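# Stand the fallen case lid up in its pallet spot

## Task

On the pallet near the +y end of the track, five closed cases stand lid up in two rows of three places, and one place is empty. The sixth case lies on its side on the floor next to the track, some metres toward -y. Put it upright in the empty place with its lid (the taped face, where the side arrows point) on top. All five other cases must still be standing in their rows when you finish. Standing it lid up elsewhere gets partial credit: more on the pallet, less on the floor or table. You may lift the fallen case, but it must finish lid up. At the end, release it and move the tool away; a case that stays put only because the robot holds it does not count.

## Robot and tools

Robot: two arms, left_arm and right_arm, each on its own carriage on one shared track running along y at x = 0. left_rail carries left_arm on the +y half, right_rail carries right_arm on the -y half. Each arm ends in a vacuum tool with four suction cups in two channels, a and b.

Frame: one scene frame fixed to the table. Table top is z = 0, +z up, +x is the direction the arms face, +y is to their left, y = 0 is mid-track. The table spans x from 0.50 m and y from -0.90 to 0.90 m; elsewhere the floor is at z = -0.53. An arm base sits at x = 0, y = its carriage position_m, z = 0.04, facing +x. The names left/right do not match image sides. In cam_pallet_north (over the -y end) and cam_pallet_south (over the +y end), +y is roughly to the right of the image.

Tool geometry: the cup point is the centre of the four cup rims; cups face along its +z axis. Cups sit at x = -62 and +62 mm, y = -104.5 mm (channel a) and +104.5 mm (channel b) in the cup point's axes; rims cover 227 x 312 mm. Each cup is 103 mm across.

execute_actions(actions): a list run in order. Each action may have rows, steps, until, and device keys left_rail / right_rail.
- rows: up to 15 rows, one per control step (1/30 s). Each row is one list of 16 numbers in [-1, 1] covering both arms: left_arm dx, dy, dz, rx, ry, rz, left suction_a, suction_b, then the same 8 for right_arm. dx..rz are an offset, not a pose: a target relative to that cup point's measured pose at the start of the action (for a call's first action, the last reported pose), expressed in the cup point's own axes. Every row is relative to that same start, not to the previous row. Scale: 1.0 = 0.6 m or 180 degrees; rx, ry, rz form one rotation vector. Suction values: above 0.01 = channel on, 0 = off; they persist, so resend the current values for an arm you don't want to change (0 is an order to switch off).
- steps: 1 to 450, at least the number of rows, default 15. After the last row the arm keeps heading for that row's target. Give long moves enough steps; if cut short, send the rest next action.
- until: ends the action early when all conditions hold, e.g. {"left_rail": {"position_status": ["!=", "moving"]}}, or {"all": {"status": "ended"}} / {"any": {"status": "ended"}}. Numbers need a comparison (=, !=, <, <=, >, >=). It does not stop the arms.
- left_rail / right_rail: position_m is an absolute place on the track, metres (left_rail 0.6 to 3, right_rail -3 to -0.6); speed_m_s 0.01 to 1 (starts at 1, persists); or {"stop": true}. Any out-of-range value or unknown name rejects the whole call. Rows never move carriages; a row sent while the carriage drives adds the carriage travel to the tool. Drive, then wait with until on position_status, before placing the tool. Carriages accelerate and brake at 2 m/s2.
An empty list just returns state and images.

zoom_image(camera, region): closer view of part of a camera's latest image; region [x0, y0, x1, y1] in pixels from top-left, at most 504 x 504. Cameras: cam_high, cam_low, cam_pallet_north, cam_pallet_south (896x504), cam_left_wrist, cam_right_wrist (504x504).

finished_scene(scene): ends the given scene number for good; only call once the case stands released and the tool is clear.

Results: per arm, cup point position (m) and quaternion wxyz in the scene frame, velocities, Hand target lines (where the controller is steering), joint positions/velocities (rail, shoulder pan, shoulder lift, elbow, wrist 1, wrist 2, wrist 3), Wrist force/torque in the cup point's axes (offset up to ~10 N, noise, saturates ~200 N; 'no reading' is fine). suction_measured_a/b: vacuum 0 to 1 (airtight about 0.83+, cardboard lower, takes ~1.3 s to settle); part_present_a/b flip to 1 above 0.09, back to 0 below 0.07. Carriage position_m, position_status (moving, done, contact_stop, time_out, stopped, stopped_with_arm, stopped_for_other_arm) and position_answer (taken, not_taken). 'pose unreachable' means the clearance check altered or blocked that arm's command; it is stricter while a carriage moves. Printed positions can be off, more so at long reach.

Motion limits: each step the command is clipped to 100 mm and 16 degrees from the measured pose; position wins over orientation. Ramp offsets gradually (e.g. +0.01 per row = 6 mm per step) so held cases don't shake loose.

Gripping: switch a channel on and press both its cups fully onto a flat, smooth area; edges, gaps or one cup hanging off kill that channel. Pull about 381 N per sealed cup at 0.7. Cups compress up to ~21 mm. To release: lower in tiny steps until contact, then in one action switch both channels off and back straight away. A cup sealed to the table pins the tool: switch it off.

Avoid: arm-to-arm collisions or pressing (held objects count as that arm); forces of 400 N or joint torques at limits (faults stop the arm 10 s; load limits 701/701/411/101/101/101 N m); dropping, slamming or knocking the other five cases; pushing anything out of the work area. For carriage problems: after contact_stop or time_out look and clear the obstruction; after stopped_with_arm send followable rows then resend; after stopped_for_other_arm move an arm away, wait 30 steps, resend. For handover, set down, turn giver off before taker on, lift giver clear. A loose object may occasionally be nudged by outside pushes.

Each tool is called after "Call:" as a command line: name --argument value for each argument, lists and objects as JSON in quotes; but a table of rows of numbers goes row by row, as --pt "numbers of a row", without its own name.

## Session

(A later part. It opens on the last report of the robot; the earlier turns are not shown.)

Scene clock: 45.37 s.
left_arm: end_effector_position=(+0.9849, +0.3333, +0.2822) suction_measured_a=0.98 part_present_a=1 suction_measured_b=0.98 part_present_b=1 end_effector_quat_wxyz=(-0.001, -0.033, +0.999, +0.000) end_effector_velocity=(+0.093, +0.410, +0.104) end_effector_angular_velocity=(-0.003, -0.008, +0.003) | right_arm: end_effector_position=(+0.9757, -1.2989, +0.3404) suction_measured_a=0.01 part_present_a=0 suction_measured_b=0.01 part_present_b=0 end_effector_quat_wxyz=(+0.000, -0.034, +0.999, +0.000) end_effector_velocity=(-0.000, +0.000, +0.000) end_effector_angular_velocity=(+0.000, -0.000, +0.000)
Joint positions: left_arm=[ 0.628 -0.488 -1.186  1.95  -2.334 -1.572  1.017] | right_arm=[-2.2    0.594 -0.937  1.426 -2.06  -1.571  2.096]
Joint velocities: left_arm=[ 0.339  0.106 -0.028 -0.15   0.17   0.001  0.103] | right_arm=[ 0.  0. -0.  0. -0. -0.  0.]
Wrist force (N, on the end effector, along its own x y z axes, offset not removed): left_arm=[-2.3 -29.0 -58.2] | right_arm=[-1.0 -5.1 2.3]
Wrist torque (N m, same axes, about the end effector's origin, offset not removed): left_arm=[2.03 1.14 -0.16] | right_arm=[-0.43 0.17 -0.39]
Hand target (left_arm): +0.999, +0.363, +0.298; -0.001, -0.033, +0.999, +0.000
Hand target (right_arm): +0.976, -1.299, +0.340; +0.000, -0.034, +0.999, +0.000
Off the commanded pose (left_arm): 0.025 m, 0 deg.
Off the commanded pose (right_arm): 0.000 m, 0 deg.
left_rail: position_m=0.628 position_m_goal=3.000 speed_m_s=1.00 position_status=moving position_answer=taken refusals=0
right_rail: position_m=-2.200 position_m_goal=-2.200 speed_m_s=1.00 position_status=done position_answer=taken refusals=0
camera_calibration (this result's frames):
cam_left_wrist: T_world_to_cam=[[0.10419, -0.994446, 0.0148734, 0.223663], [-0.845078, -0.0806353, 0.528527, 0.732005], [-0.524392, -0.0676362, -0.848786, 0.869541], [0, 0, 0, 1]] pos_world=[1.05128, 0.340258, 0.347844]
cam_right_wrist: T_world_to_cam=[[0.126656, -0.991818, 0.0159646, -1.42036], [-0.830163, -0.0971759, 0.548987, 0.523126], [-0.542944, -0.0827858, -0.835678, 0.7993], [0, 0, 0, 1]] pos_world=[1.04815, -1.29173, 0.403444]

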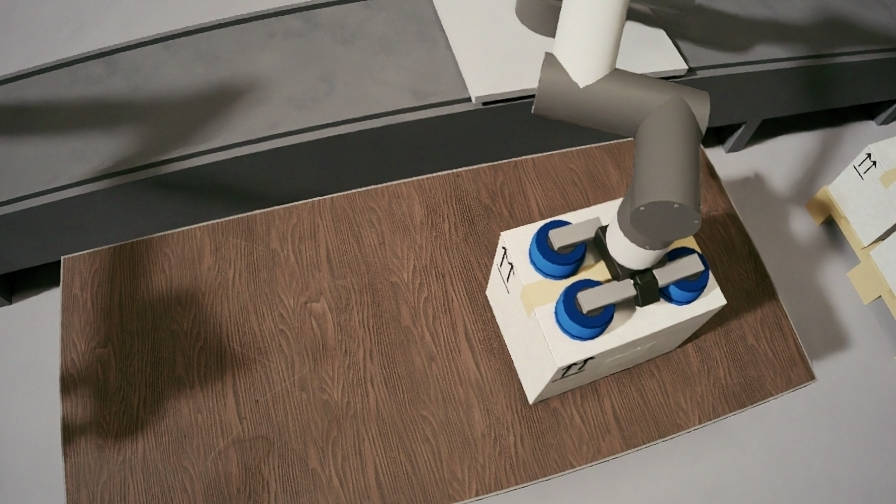

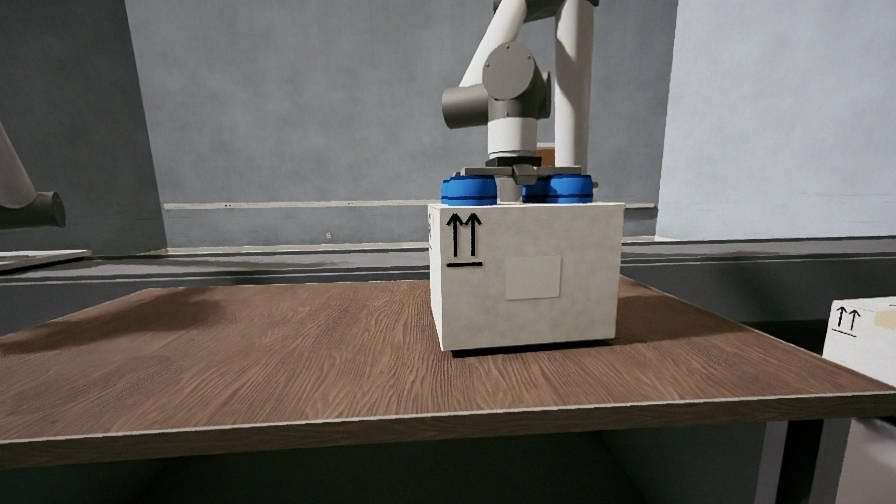

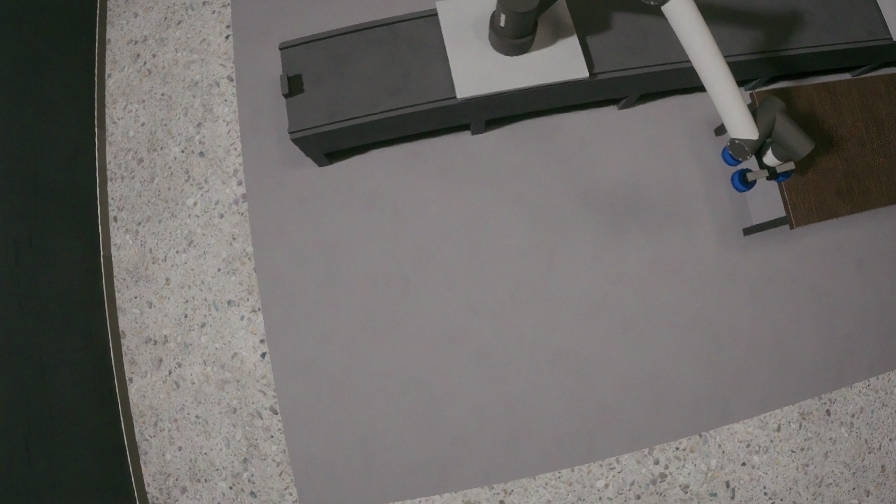

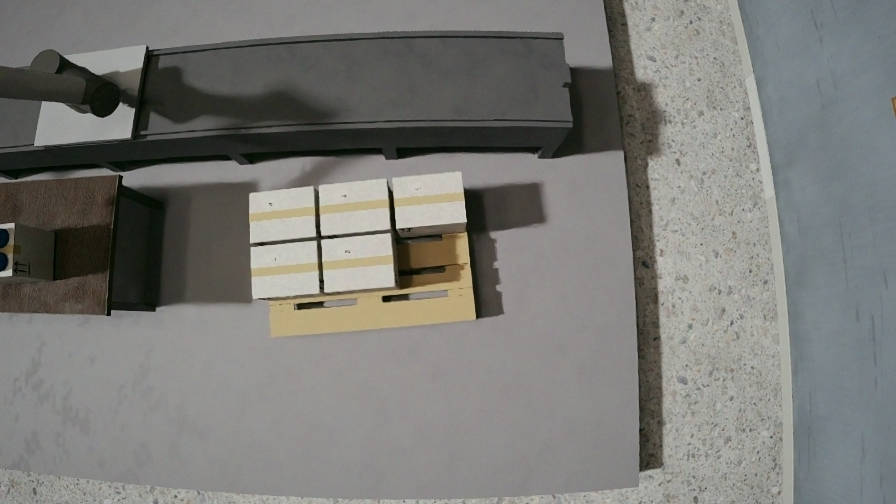

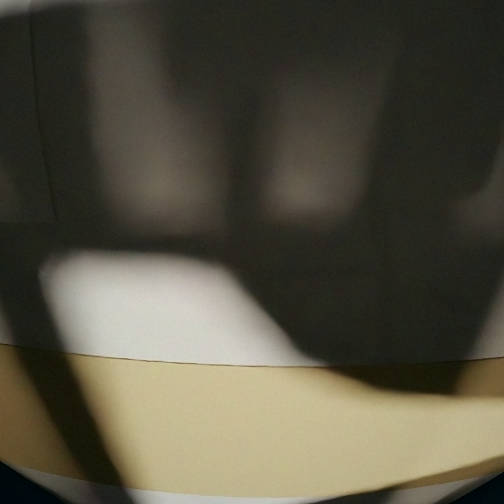

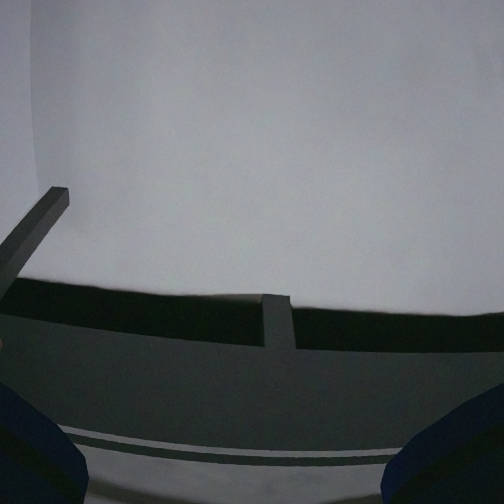

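Call:
execute_actions --actions '[]'

Scene clock: 47.23 s.
left_arm: end_effector_position=(+0.9990, +2.1039, +0.2983) suction_measured_a=0.98 part_present_a=1 suction_measured_b=0.98 part_present_b=1 end_effector_quat_wxyz=(-0.001, -0.033, +0.999, +0.000) end_effector_velocity=(+0.000, +1.000, +0.000) end_effector_angular_velocity=(+0.000, -0.000, -0.000) | right_arm: end_effector_position=(+0.9757, -1.2989, +0.3404) suction_measured_a=0.01 part_present_a=0 suction_measured_b=0.01 part_present_b=0 end_effector_quat_wxyz=(+0.000, -0.034, +0.999, +0.000) end_effector_velocity=(-0.000, +0.000, -0.000) end_effector_angular_velocity=(+0.000, +0.000, -0.000)
Joint positions: left_arm=[ 2.387 -0.471 -1.19   1.927 -2.307 -1.571  1.034] | right_arm=[-2.2    0.594 -0.937  1.426 -2.06  -1.571  2.096]
Joint velocities: left_arm=[ 1.  0. -0.  0.  0.  0.  0.] | right_arm=[ 0. -0.  0. -0.  0.  0.  0.]
Wrist force (N, on the end effector, along its own x y z axes, offset not removed): left_arm=[4.4 -7.0 -59.0] | right_arm=[-2.7 -4.0 1.8]
Wrist torque (N m, same axes, about the end effector's origin, offset not removed): left_arm=[1.51 -0.80 0.01] | right_arm=[-0.33 0.46 -0.39]
Hand target (left_arm): +0.999, +2.150, +0.298; -0.001, -0.033, +0.999, +0.000
Hand target (right_arm): +0.976, -1.299, +0.340; +0.000, -0.034, +0.999, +0.000
Off the commanded pose (left_arm): 0.001 m, 0 deg.
Off the commanded pose (right_arm): 0.000 m, 0 deg.
left_rail: position_m=2.387 position_m_goal=3.000 speed_m_s=1.00 position_status=moving position_answer=taken refusals=0
right_rail: position_m=-2.200 position_m_goal=-2.200 speed_m_s=1.00 position_status=done position_answer=taken refusals=0
camera_calibration (this result's frames):
cam_left_wrist: T_world_to_cam=[[0.104564, -0.994403, 0.0151101, 1.98222], [-0.845492, -0.0808852, 0.527826, 0.879393], [-0.52365, -0.067967, -0.849218, 1.01052], [0, 0, 0, 1]] pos_world=[1.06541, 2.11093, 0.364029]
cam_right_wrist: T_world_to_cam=[[0.126656, -0.991818, 0.0159643, -1.42036], [-0.830163, -0.097176, 0.548987, 0.523126], [-0.542944, -0.0827855, -0.835679, 0.799301], [0, 0, 0, 1]] pos_world=[1.04815, -1.29173, 0.403444]

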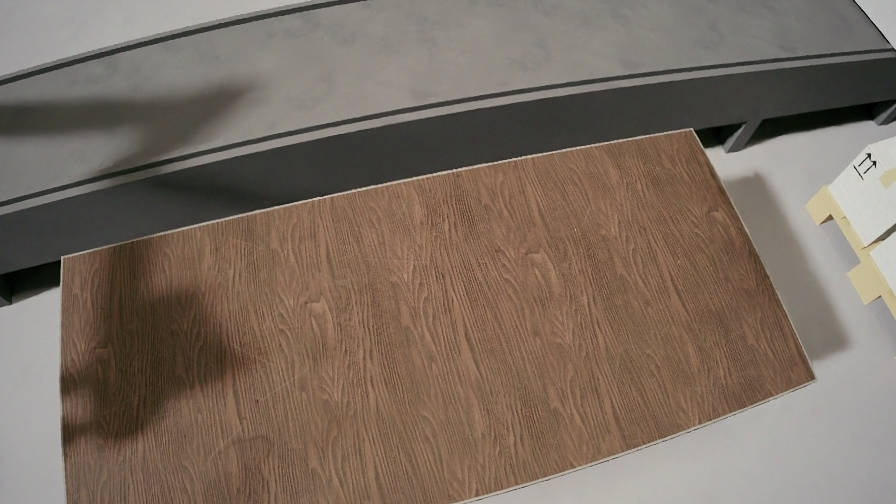

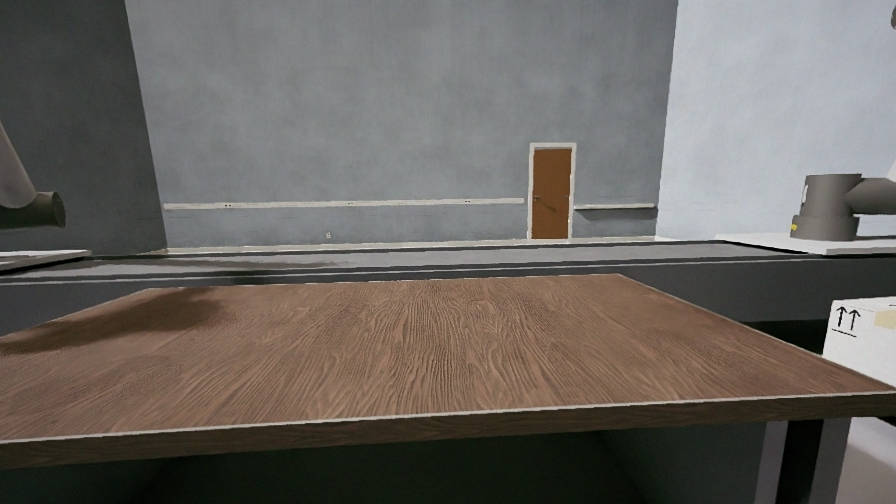

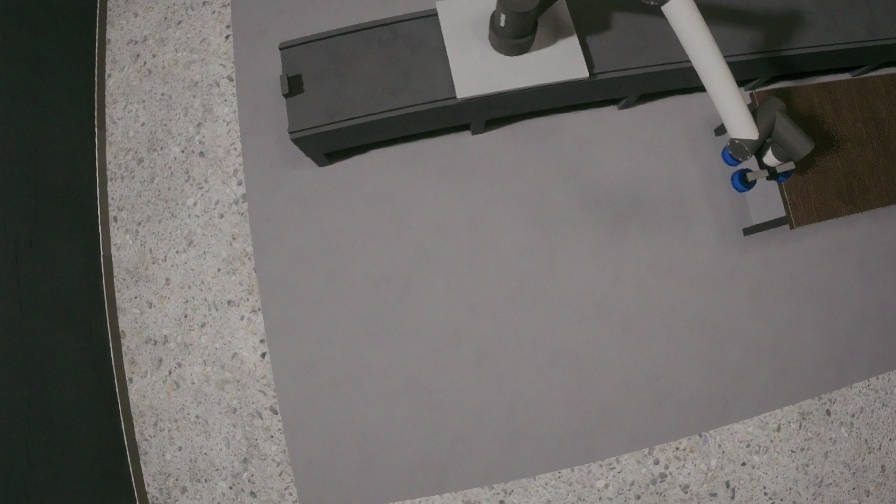

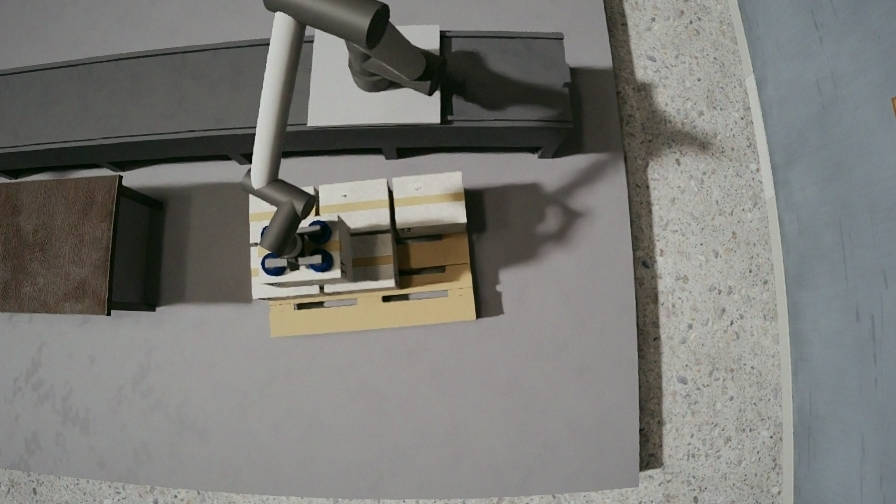

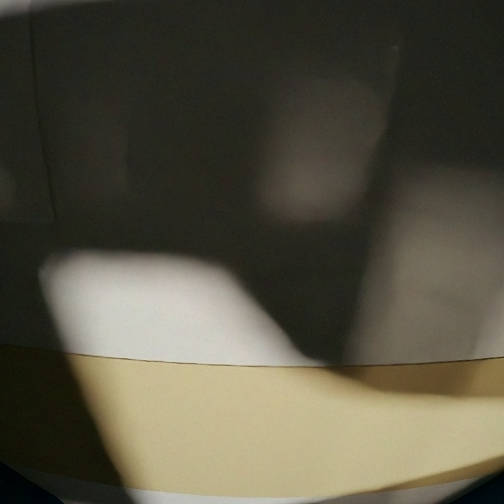

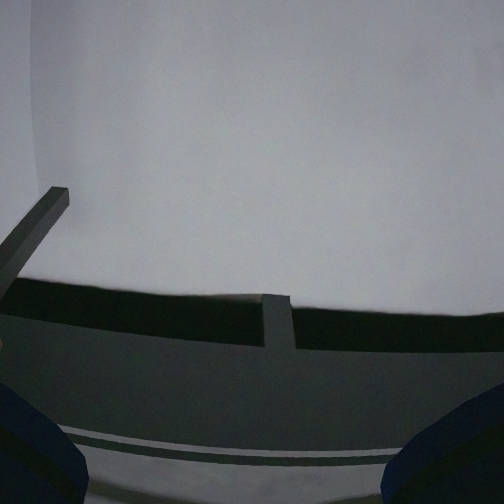

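Call:
zoom_image --camera "cam_pallet_south" --region '[310, 165, 490, 335]'

Region (310, 165, 490, 335) of cam_pallet_south's 896x504 image, scaled by 2.800, with more detail than that image has.

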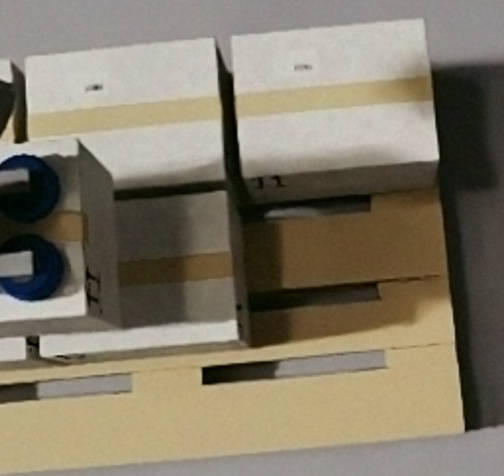

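Call:
execute_actions --actions '[]'

Scene clock: 47.80 s.
left_arm: end_effector_position=(+0.9991, +2.6293, +0.2984) suction_measured_a=0.98 part_present_a=1 suction_measured_b=0.98 part_present_b=1 end_effector_quat_wxyz=(-0.001, -0.033, +0.999, +0.000) end_effector_velocity=(+0.000, +0.595, -0.000) end_effector_angular_velocity=(+0.000, -0.000, -0.000) | right_arm: end_effector_position=(+0.9757, -1.2989, +0.3404) suction_measured_a=0.01 part_present_a=0 suction_measured_b=0.01 part_present_b=0 end_effector_quat_wxyz=(+0.000, -0.034, +0.999, +0.000) end_effector_velocity=(+0.000, -0.000, -0.000) end_effector_angular_velocity=(-0.000, +0.000, -0.000)
Joint positions: left_arm=[ 2.913 -0.471 -1.19   1.927 -2.307 -1.571  1.034] | right_arm=[-2.2    0.594 -0.937  1.426 -2.06  -1.571  2.096]
Joint velocities: left_arm=[0.595 0.    0.    0.    0.    0.    0.   ] | right_arm=[ 0. -0.  0. -0.  0. -0.  0.]
Wrist force (N, on the end effector, along its own x y z axes, offset not removed): left_arm=[1.4 10.7 -56.4] | right_arm=[-2.0 -5.0 2.3]
Wrist torque (N m, same axes, about the end effector's origin, offset not removed): left_arm=[0.16 -0.43 -0.07] | right_arm=[-0.44 0.31 -0.40]
Hand target (left_arm): +0.999, +2.654, +0.298; -0.001, -0.033, +0.999, +0.000
Hand target (right_arm): +0.976, -1.299, +0.340; +0.000, -0.034, +0.999, +0.000
Off the commanded pose (left_arm): 0.001 m, 0 deg.
Off the commanded pose (right_arm): 0.000 m, 0 deg.
left_rail: position_m=2.913 position_m_goal=3.000 speed_m_s=1.00 position_status=moving position_answer=taken refusals=0
right_rail: position_m=-2.200 position_m_goal=-2.200 speed_m_s=1.00 position_status=done position_answer=taken refusals=0
camera_calibration (this result's frames):
cam_left_wrist: T_world_to_cam=[[0.104687, -0.994391, 0.015086, 2.50448], [-0.845464, -0.081, 0.527855, 0.922148], [-0.523672, -0.0680141, -0.849201, 1.04639], [0, 0, 0, 1]] pos_world=[1.06542, 2.63629, 0.364055]
cam_right_wrist: T_world_to_cam=[[0.126656, -0.991818, 0.0159643, -1.42036], [-0.830163, -0.0971761, 0.548987, 0.523126], [-0.542944, -0.0827856, -0.835679, 0.7993], [0, 0, 0, 1]] pos_world=[1.04815, -1.29173, 0.403444]

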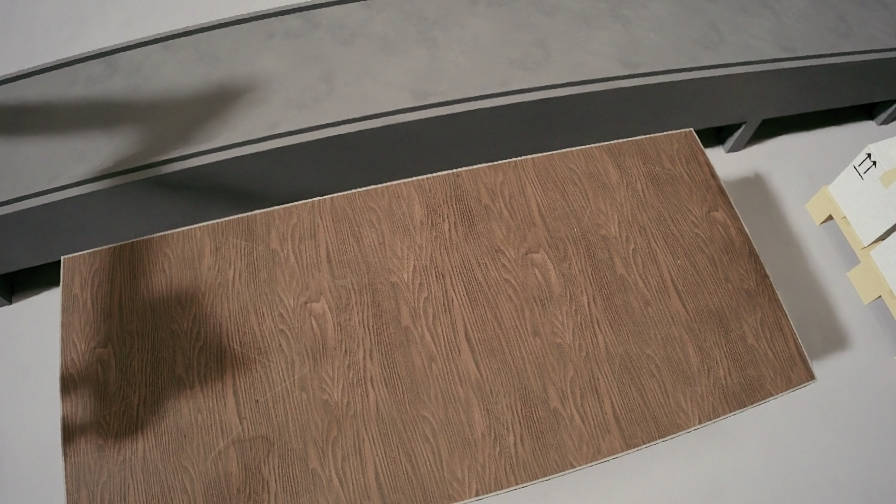

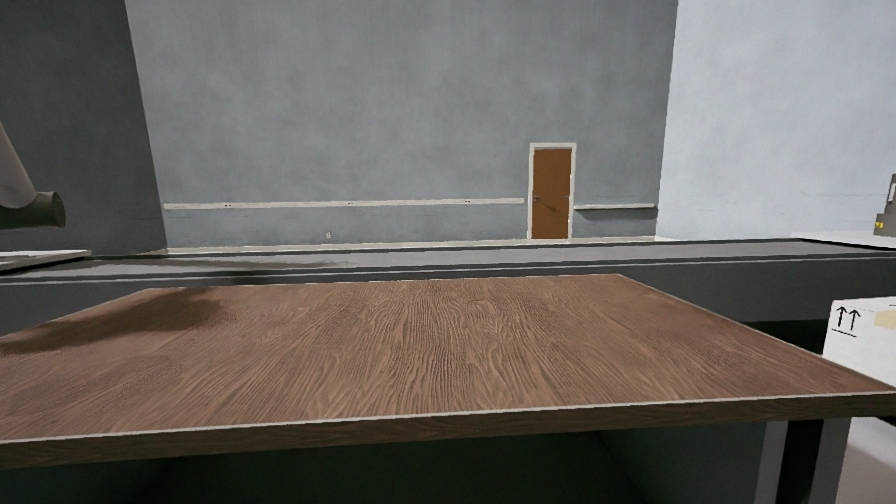

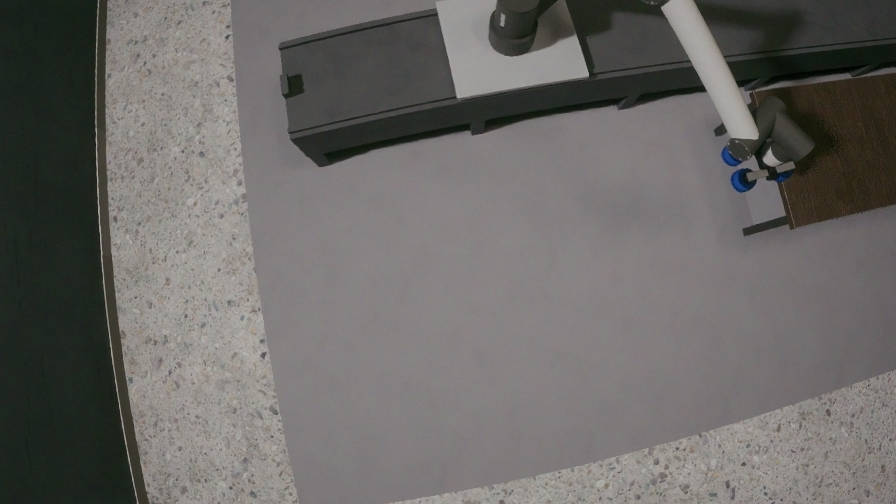

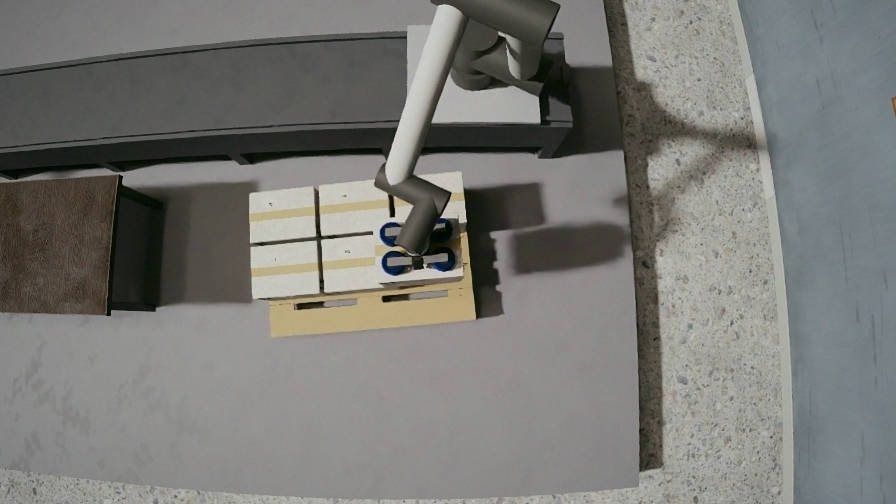

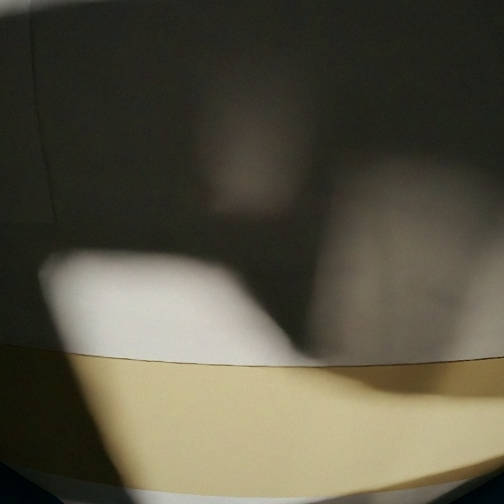

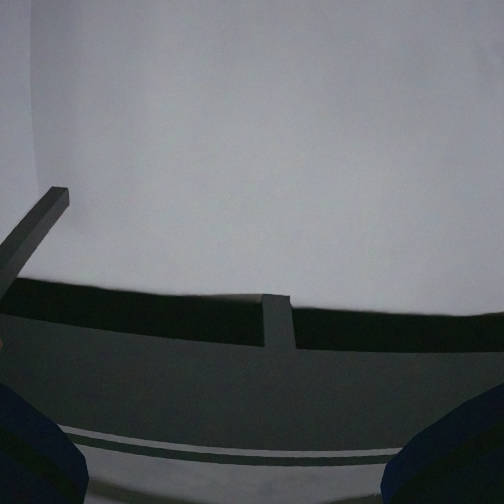

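Call:
execute_actions --actions '[]'

Call:
zoom_image --camera "cam_pallet_south" --region '[310, 165, 490, 335]'

Scene clock: 48.07 s.
left_arm: end_effector_position=(+0.9991, +2.7157, +0.2984) suction_measured_a=0.98 part_present_a=1 suction_measured_b=0.98 part_present_b=1 end_effector_quat_wxyz=(-0.001, -0.033, +0.999, +0.000) end_effector_velocity=(-0.000, +0.062, +0.000) end_effector_angular_velocity=(-0.000, -0.000, -0.000) | right_arm: end_effector_position=(+0.9757, -1.2989, +0.3404) suction_measured_a=0.01 part_present_a=0 suction_measured_b=0.01 part_present_b=0 end_effector_quat_wxyz=(+0.000, -0.034, +0.999, +0.000) end_effector_velocity=(-0.000, +0.000, +0.000) end_effector_angular_velocity=(+0.000, -0.000, -0.000)
Joint positions: left_arm=[ 2.999 -0.471 -1.19   1.927 -2.307 -1.571  1.034] | right_arm=[-2.2    0.594 -0.937  1.426 -2.06  -1.571  2.096]
Joint velocities: left_arm=[ 0.062 -0.    -0.     0.    -0.     0.     0.   ] | right_arm=[ 0.  0. -0.  0. -0.  0.  0.]
Wrist force (N, on the end effector, along its own x y z axes, offset not removed): left_arm=[-7.8 17.0 -59.5] | right_arm=[-1.5 -6.0 1.9]
Wrist torque (N m, same axes, about the end effector's origin, offset not removed): left_arm=[0.67 0.76 0.13] | right_arm=[-0.51 0.22 -0.33]
Hand target (left_arm): +0.999, +2.716, +0.298; -0.001, -0.033, +0.999, +0.000
Hand target (right_arm): +0.976, -1.299, +0.340; +0.000, -0.034, +0.999, +0.000
Off the commanded pose (left_arm): 0.001 m, 0 deg.
Off the commanded pose (right_arm): 0.000 m, 0 deg.
left_rail: position_m=2.999 position_m_goal=3.000 speed_m_s=1.00 position_status=moving position_answer=taken refusals=0
right_rail: position_m=-2.200 position_m_goal=-2.200 speed_m_s=1.00 position_status=done position_answer=taken refusals=0
camera_calibration (this result's frames):
cam_left_wrist: T_world_to_cam=[[0.104684, -0.994391, 0.0150858, 2.59045], [-0.845464, -0.0809974, 0.527855, 0.929143], [-0.523672, -0.0680122, -0.849201, 1.05227], [0, 0, 0, 1]] pos_world=[1.06542, 2.72274, 0.364055]
cam_right_wrist: T_world_to_cam=[[0.126656, -0.991818, 0.0159643, -1.42036], [-0.830163, -0.0971761, 0.548987, 0.523125], [-0.542944, -0.0827855, -0.835678, 0.7993], [0, 0, 0, 1]] pos_world=[1.04815, -1.29173, 0.403444]

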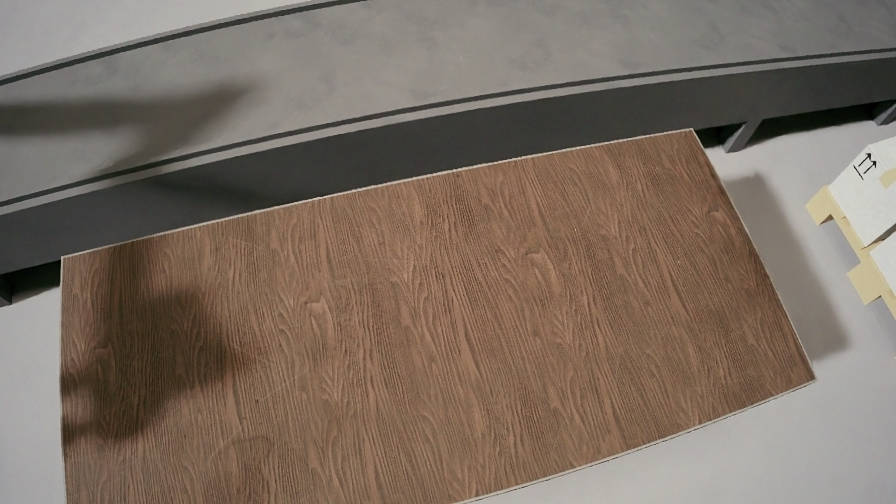

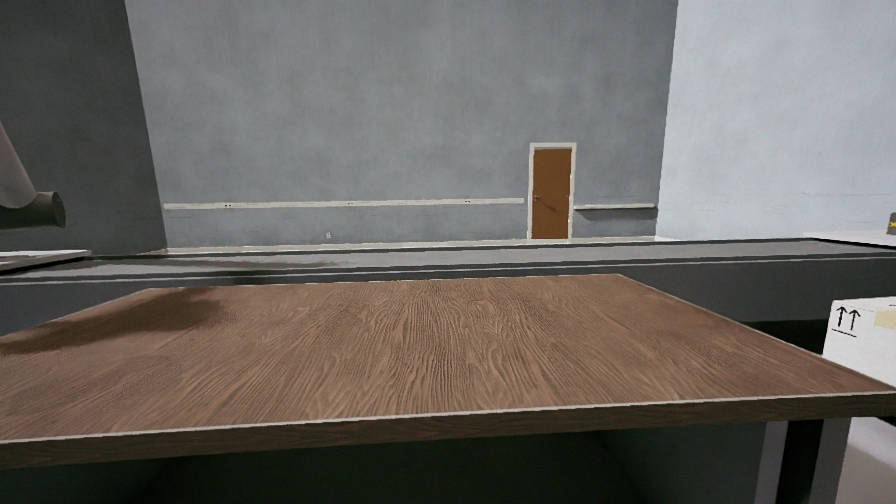

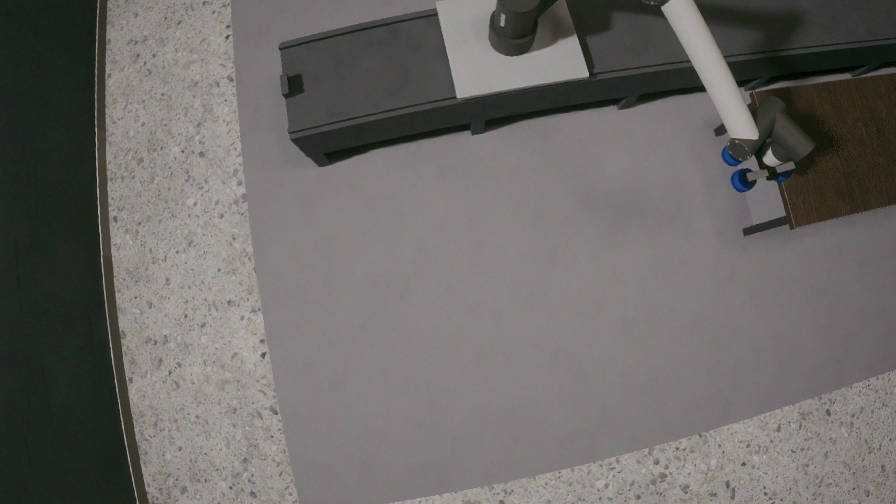

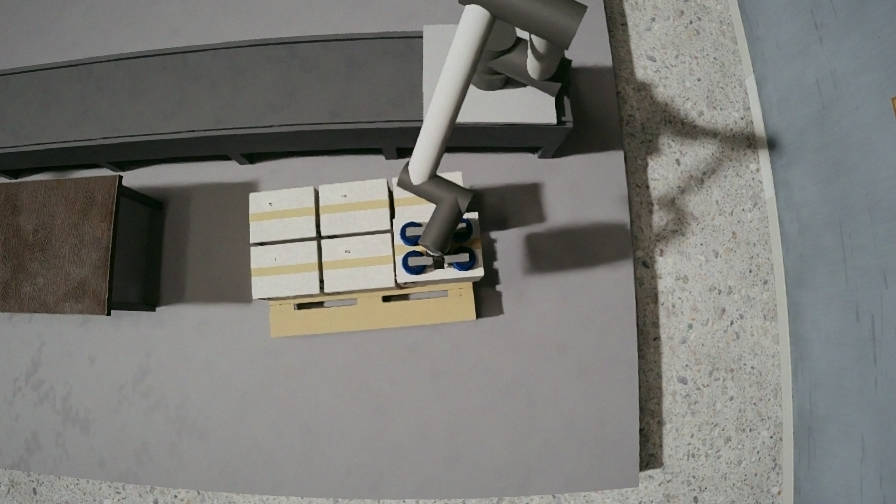

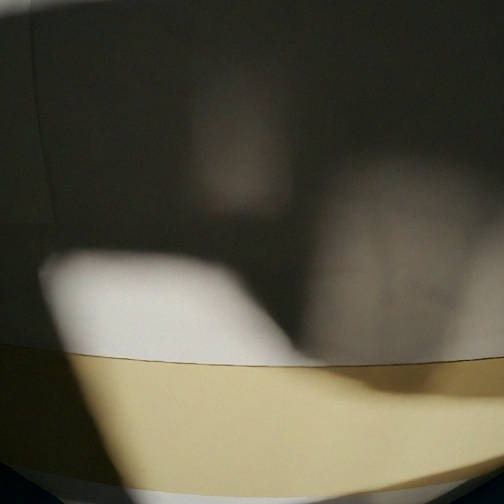

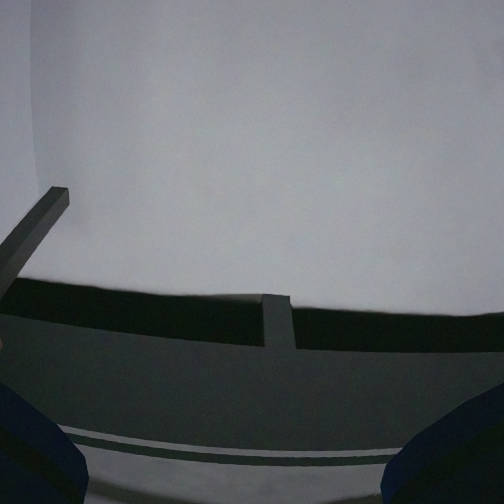

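Region (310, 165, 490, 335) of cam_pallet_south's 896x504 image, scaled by 2.800, with more detail than that image has.

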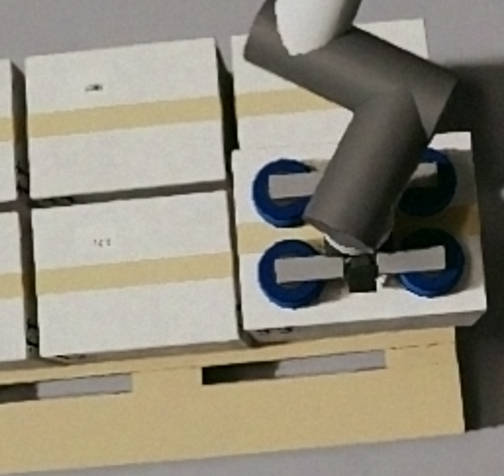

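Call:
execute_actions --actions '[{"rows": [[0.0003,-0.0002,0.005,0,0,0,1,1,0,0,0,0,0,0,0,0],[0.0009,-0.0007,0.0167,0,0,0,1,1,0,0,0,0,0,0,0,0],[0.0017,-0.0014,0.0333,0,0,0,1,1,0,0,0,0,0,0,0,0],[0.003,-0.0023,0.0567,0,0,0,1,1,0,0,0,0,0,0,0,0],[0.0044,-0.0034,0.0833,0,0,0,1,1,0,0,0,0,0,0,0,0],[0.0061,-0.0048,0.1167,0,0,0,1,1,0,0,0,0,0,0,0,0],[0.008,-0.0063,0.1533,0,0,0,1,1,0,0,0,0,0,0,0,0],[0.0101,-0.0079,0.1933,0,0,0,1,1,0,0,0,0,0,0,0,0],[0.0122,-0.0096,0.2333,0,0,0,1,1,0,0,0,0,0,0,0,0],[0.0144,-0.0113,0.275,0,0,0,1,1,0,0,0,0,0,0,0,0],[0.0166,-0.013,0.3167,0,0,0,1,1,0,0,0,0,0,0,0,0],[0.0188,-0.0147,0.3583,0,0,0,1,1,0,0,0,0,0,0,0,0],[0.021,-0.0164,0.4,0,0,0,1,1,0,0,0,0,0,0,0,0],[0.0232,-0.0181,0.4417,0,0,0,1,1,0,0,0,0,0,0,0,0],[0.0335,-0.0262,0.6473,0,0,0,1,1,0,0,0,0,0,0,0,0]], "steps": 25}]'

Scene clock: 49.93 s.
left_arm: end_effector_position=(+0.9734, +2.7068, -0.0130) suction_measured_a=0.98 part_present_a=1 suction_measured_b=0.98 part_present_b=1 end_effector_quat_wxyz=(-0.004, -0.033, +0.999, +0.002) end_effector_velocity=(-0.007, -0.027, -0.466) end_effector_angular_velocity=(-0.005, -0.010, -0.000) | right_arm: end_effector_position=(+0.9757, -1.2989, +0.3404) suction_measured_a=0.01 part_present_a=0 suction_measured_b=0.01 part_present_b=0 end_effector_quat_wxyz=(+0.000, -0.034, +0.999, +0.000) end_effector_velocity=(+0.000, -0.000, -0.000) end_effector_angular_velocity=(-0.000, +0.000, -0.000)
Joint positions: left_arm=[ 3.    -0.491 -0.885  2.041 -2.718 -1.572  1.014] | right_arm=[-2.2    0.594 -0.937  1.426 -2.06  -1.571  2.096]
Joint velocities: left_arm=[ 0.    -0.027  0.556  0.004 -0.571 -0.    -0.027] | right_arm=[ 0. -0.  0. -0.  0.  0. -0.]
Wrist force (N, on the end effector, along its own x y z axes, offset not removed): left_arm=[3.5 -2.5 -57.6] | right_arm=[-1.2 -4.4 1.4]
Wrist torque (N m, same axes, about the end effector's origin, offset not removed): left_arm=[1.89 0.03 -0.07] | right_arm=[-0.29 0.18 -0.30]
Hand target (left_arm): +0.972, +2.703, -0.084; -0.003, -0.033, +0.999, +0.001
Hand target (right_arm): +0.976, -1.299, +0.340; +0.000, -0.034, +0.999, +0.000
Off the commanded pose (left_arm): 0.078 m, 0 deg.
Off the commanded pose (right_arm): 0.000 m, 0 deg.
left_rail: position_m=3.000 position_m_goal=3.000 speed_m_s=1.00 position_status=done position_answer=taken refusals=0
right_rail: position_m=-2.200 position_m_goal=-2.200 speed_m_s=1.00 position_status=done position_answer=taken refusals=0
camera_calibration (this result's frames):
cam_left_wrist: T_world_to_cam=[[0.104588, -0.994453, 0.011195, 2.58919], [-0.841905, -0.0825411, 0.533276, 1.07189], [-0.529394, -0.0651995, -0.845867, 0.771848], [0, 0, 0, 1]] pos_world=[1.04025, 2.71363, 0.0522797]
cam_right_wrist: T_world_to_cam=[[0.126656, -0.991818, 0.0159644, -1.42036], [-0.830163, -0.0971761, 0.548987, 0.523126], [-0.542944, -0.0827856, -0.835679, 0.7993], [0, 0, 0, 1]] pos_world=[1.04815, -1.29173, 0.403444]

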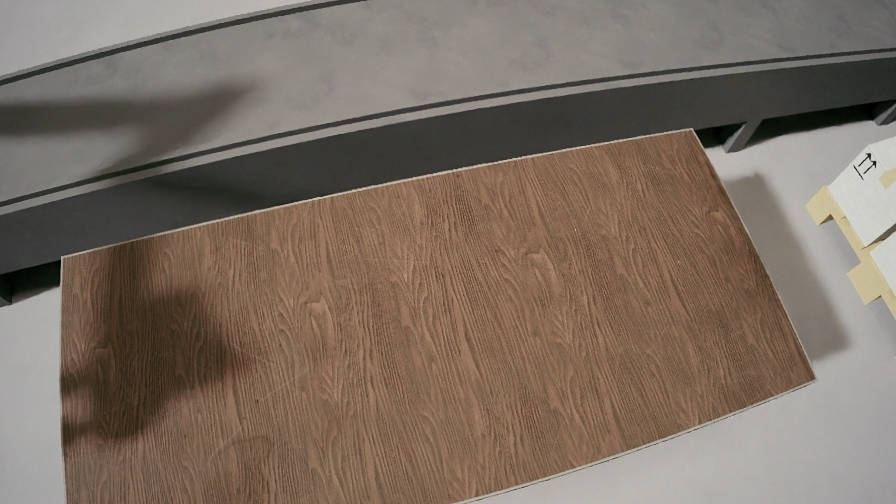

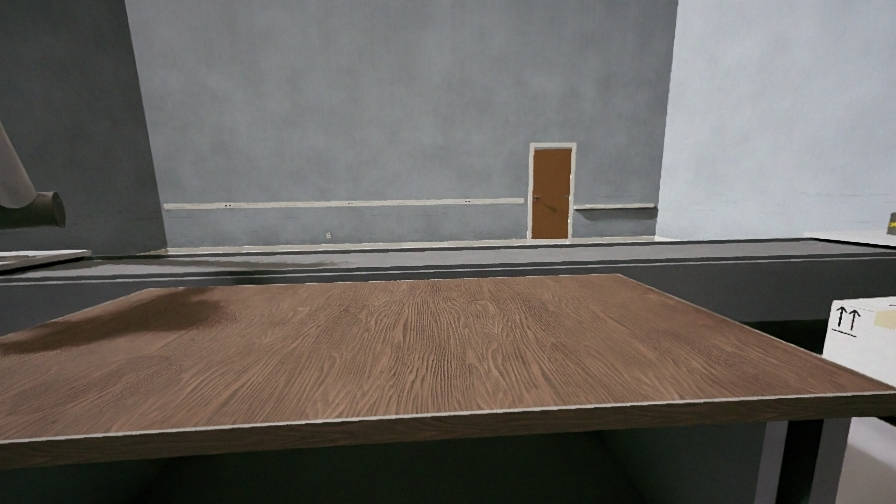

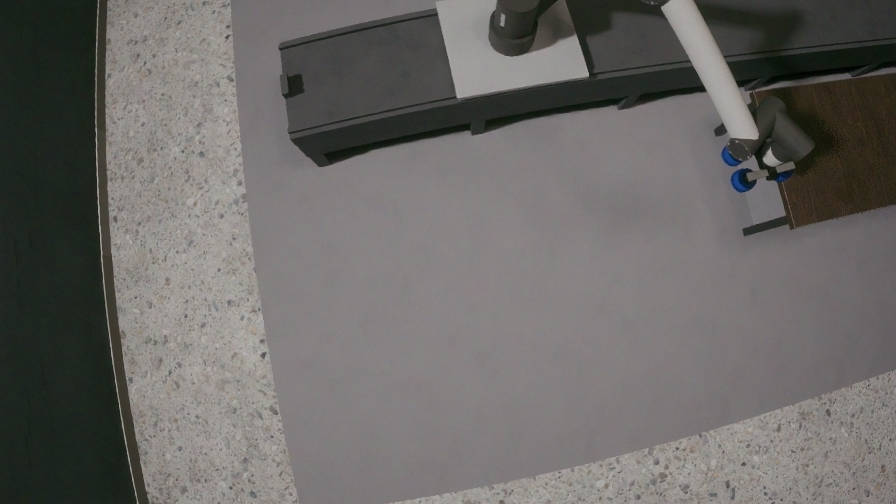

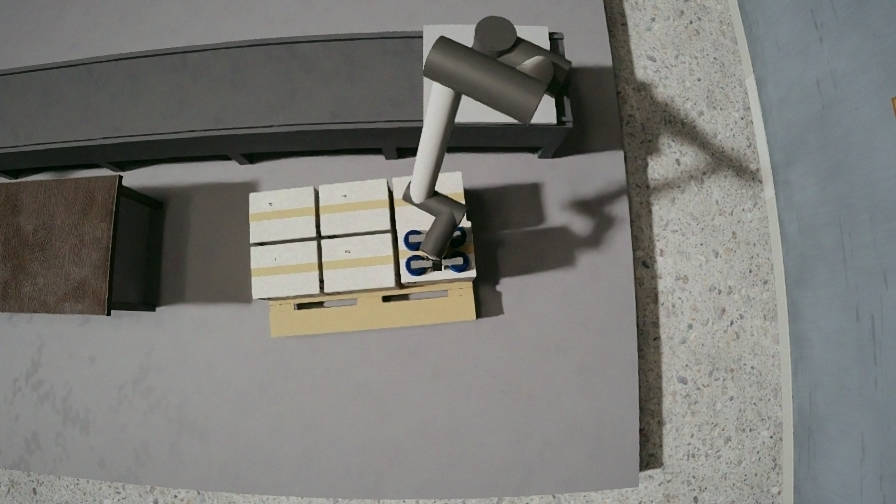

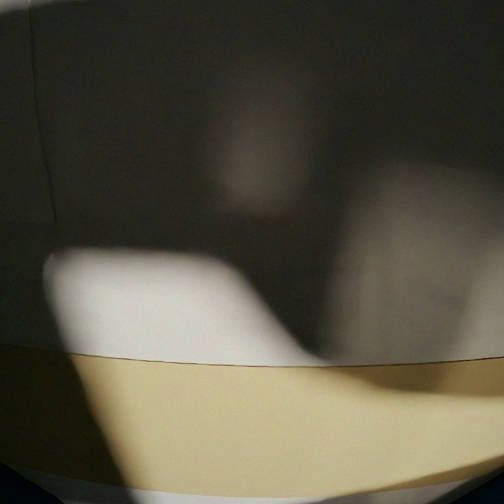

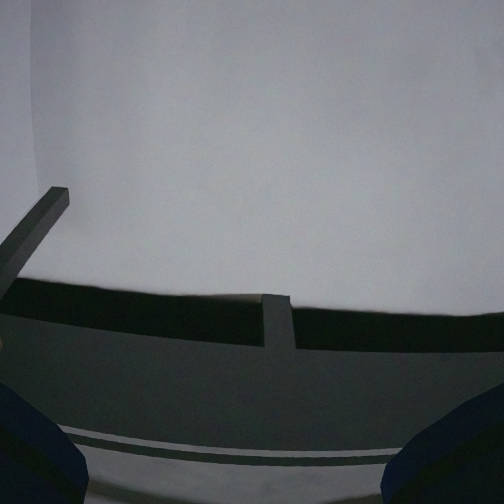

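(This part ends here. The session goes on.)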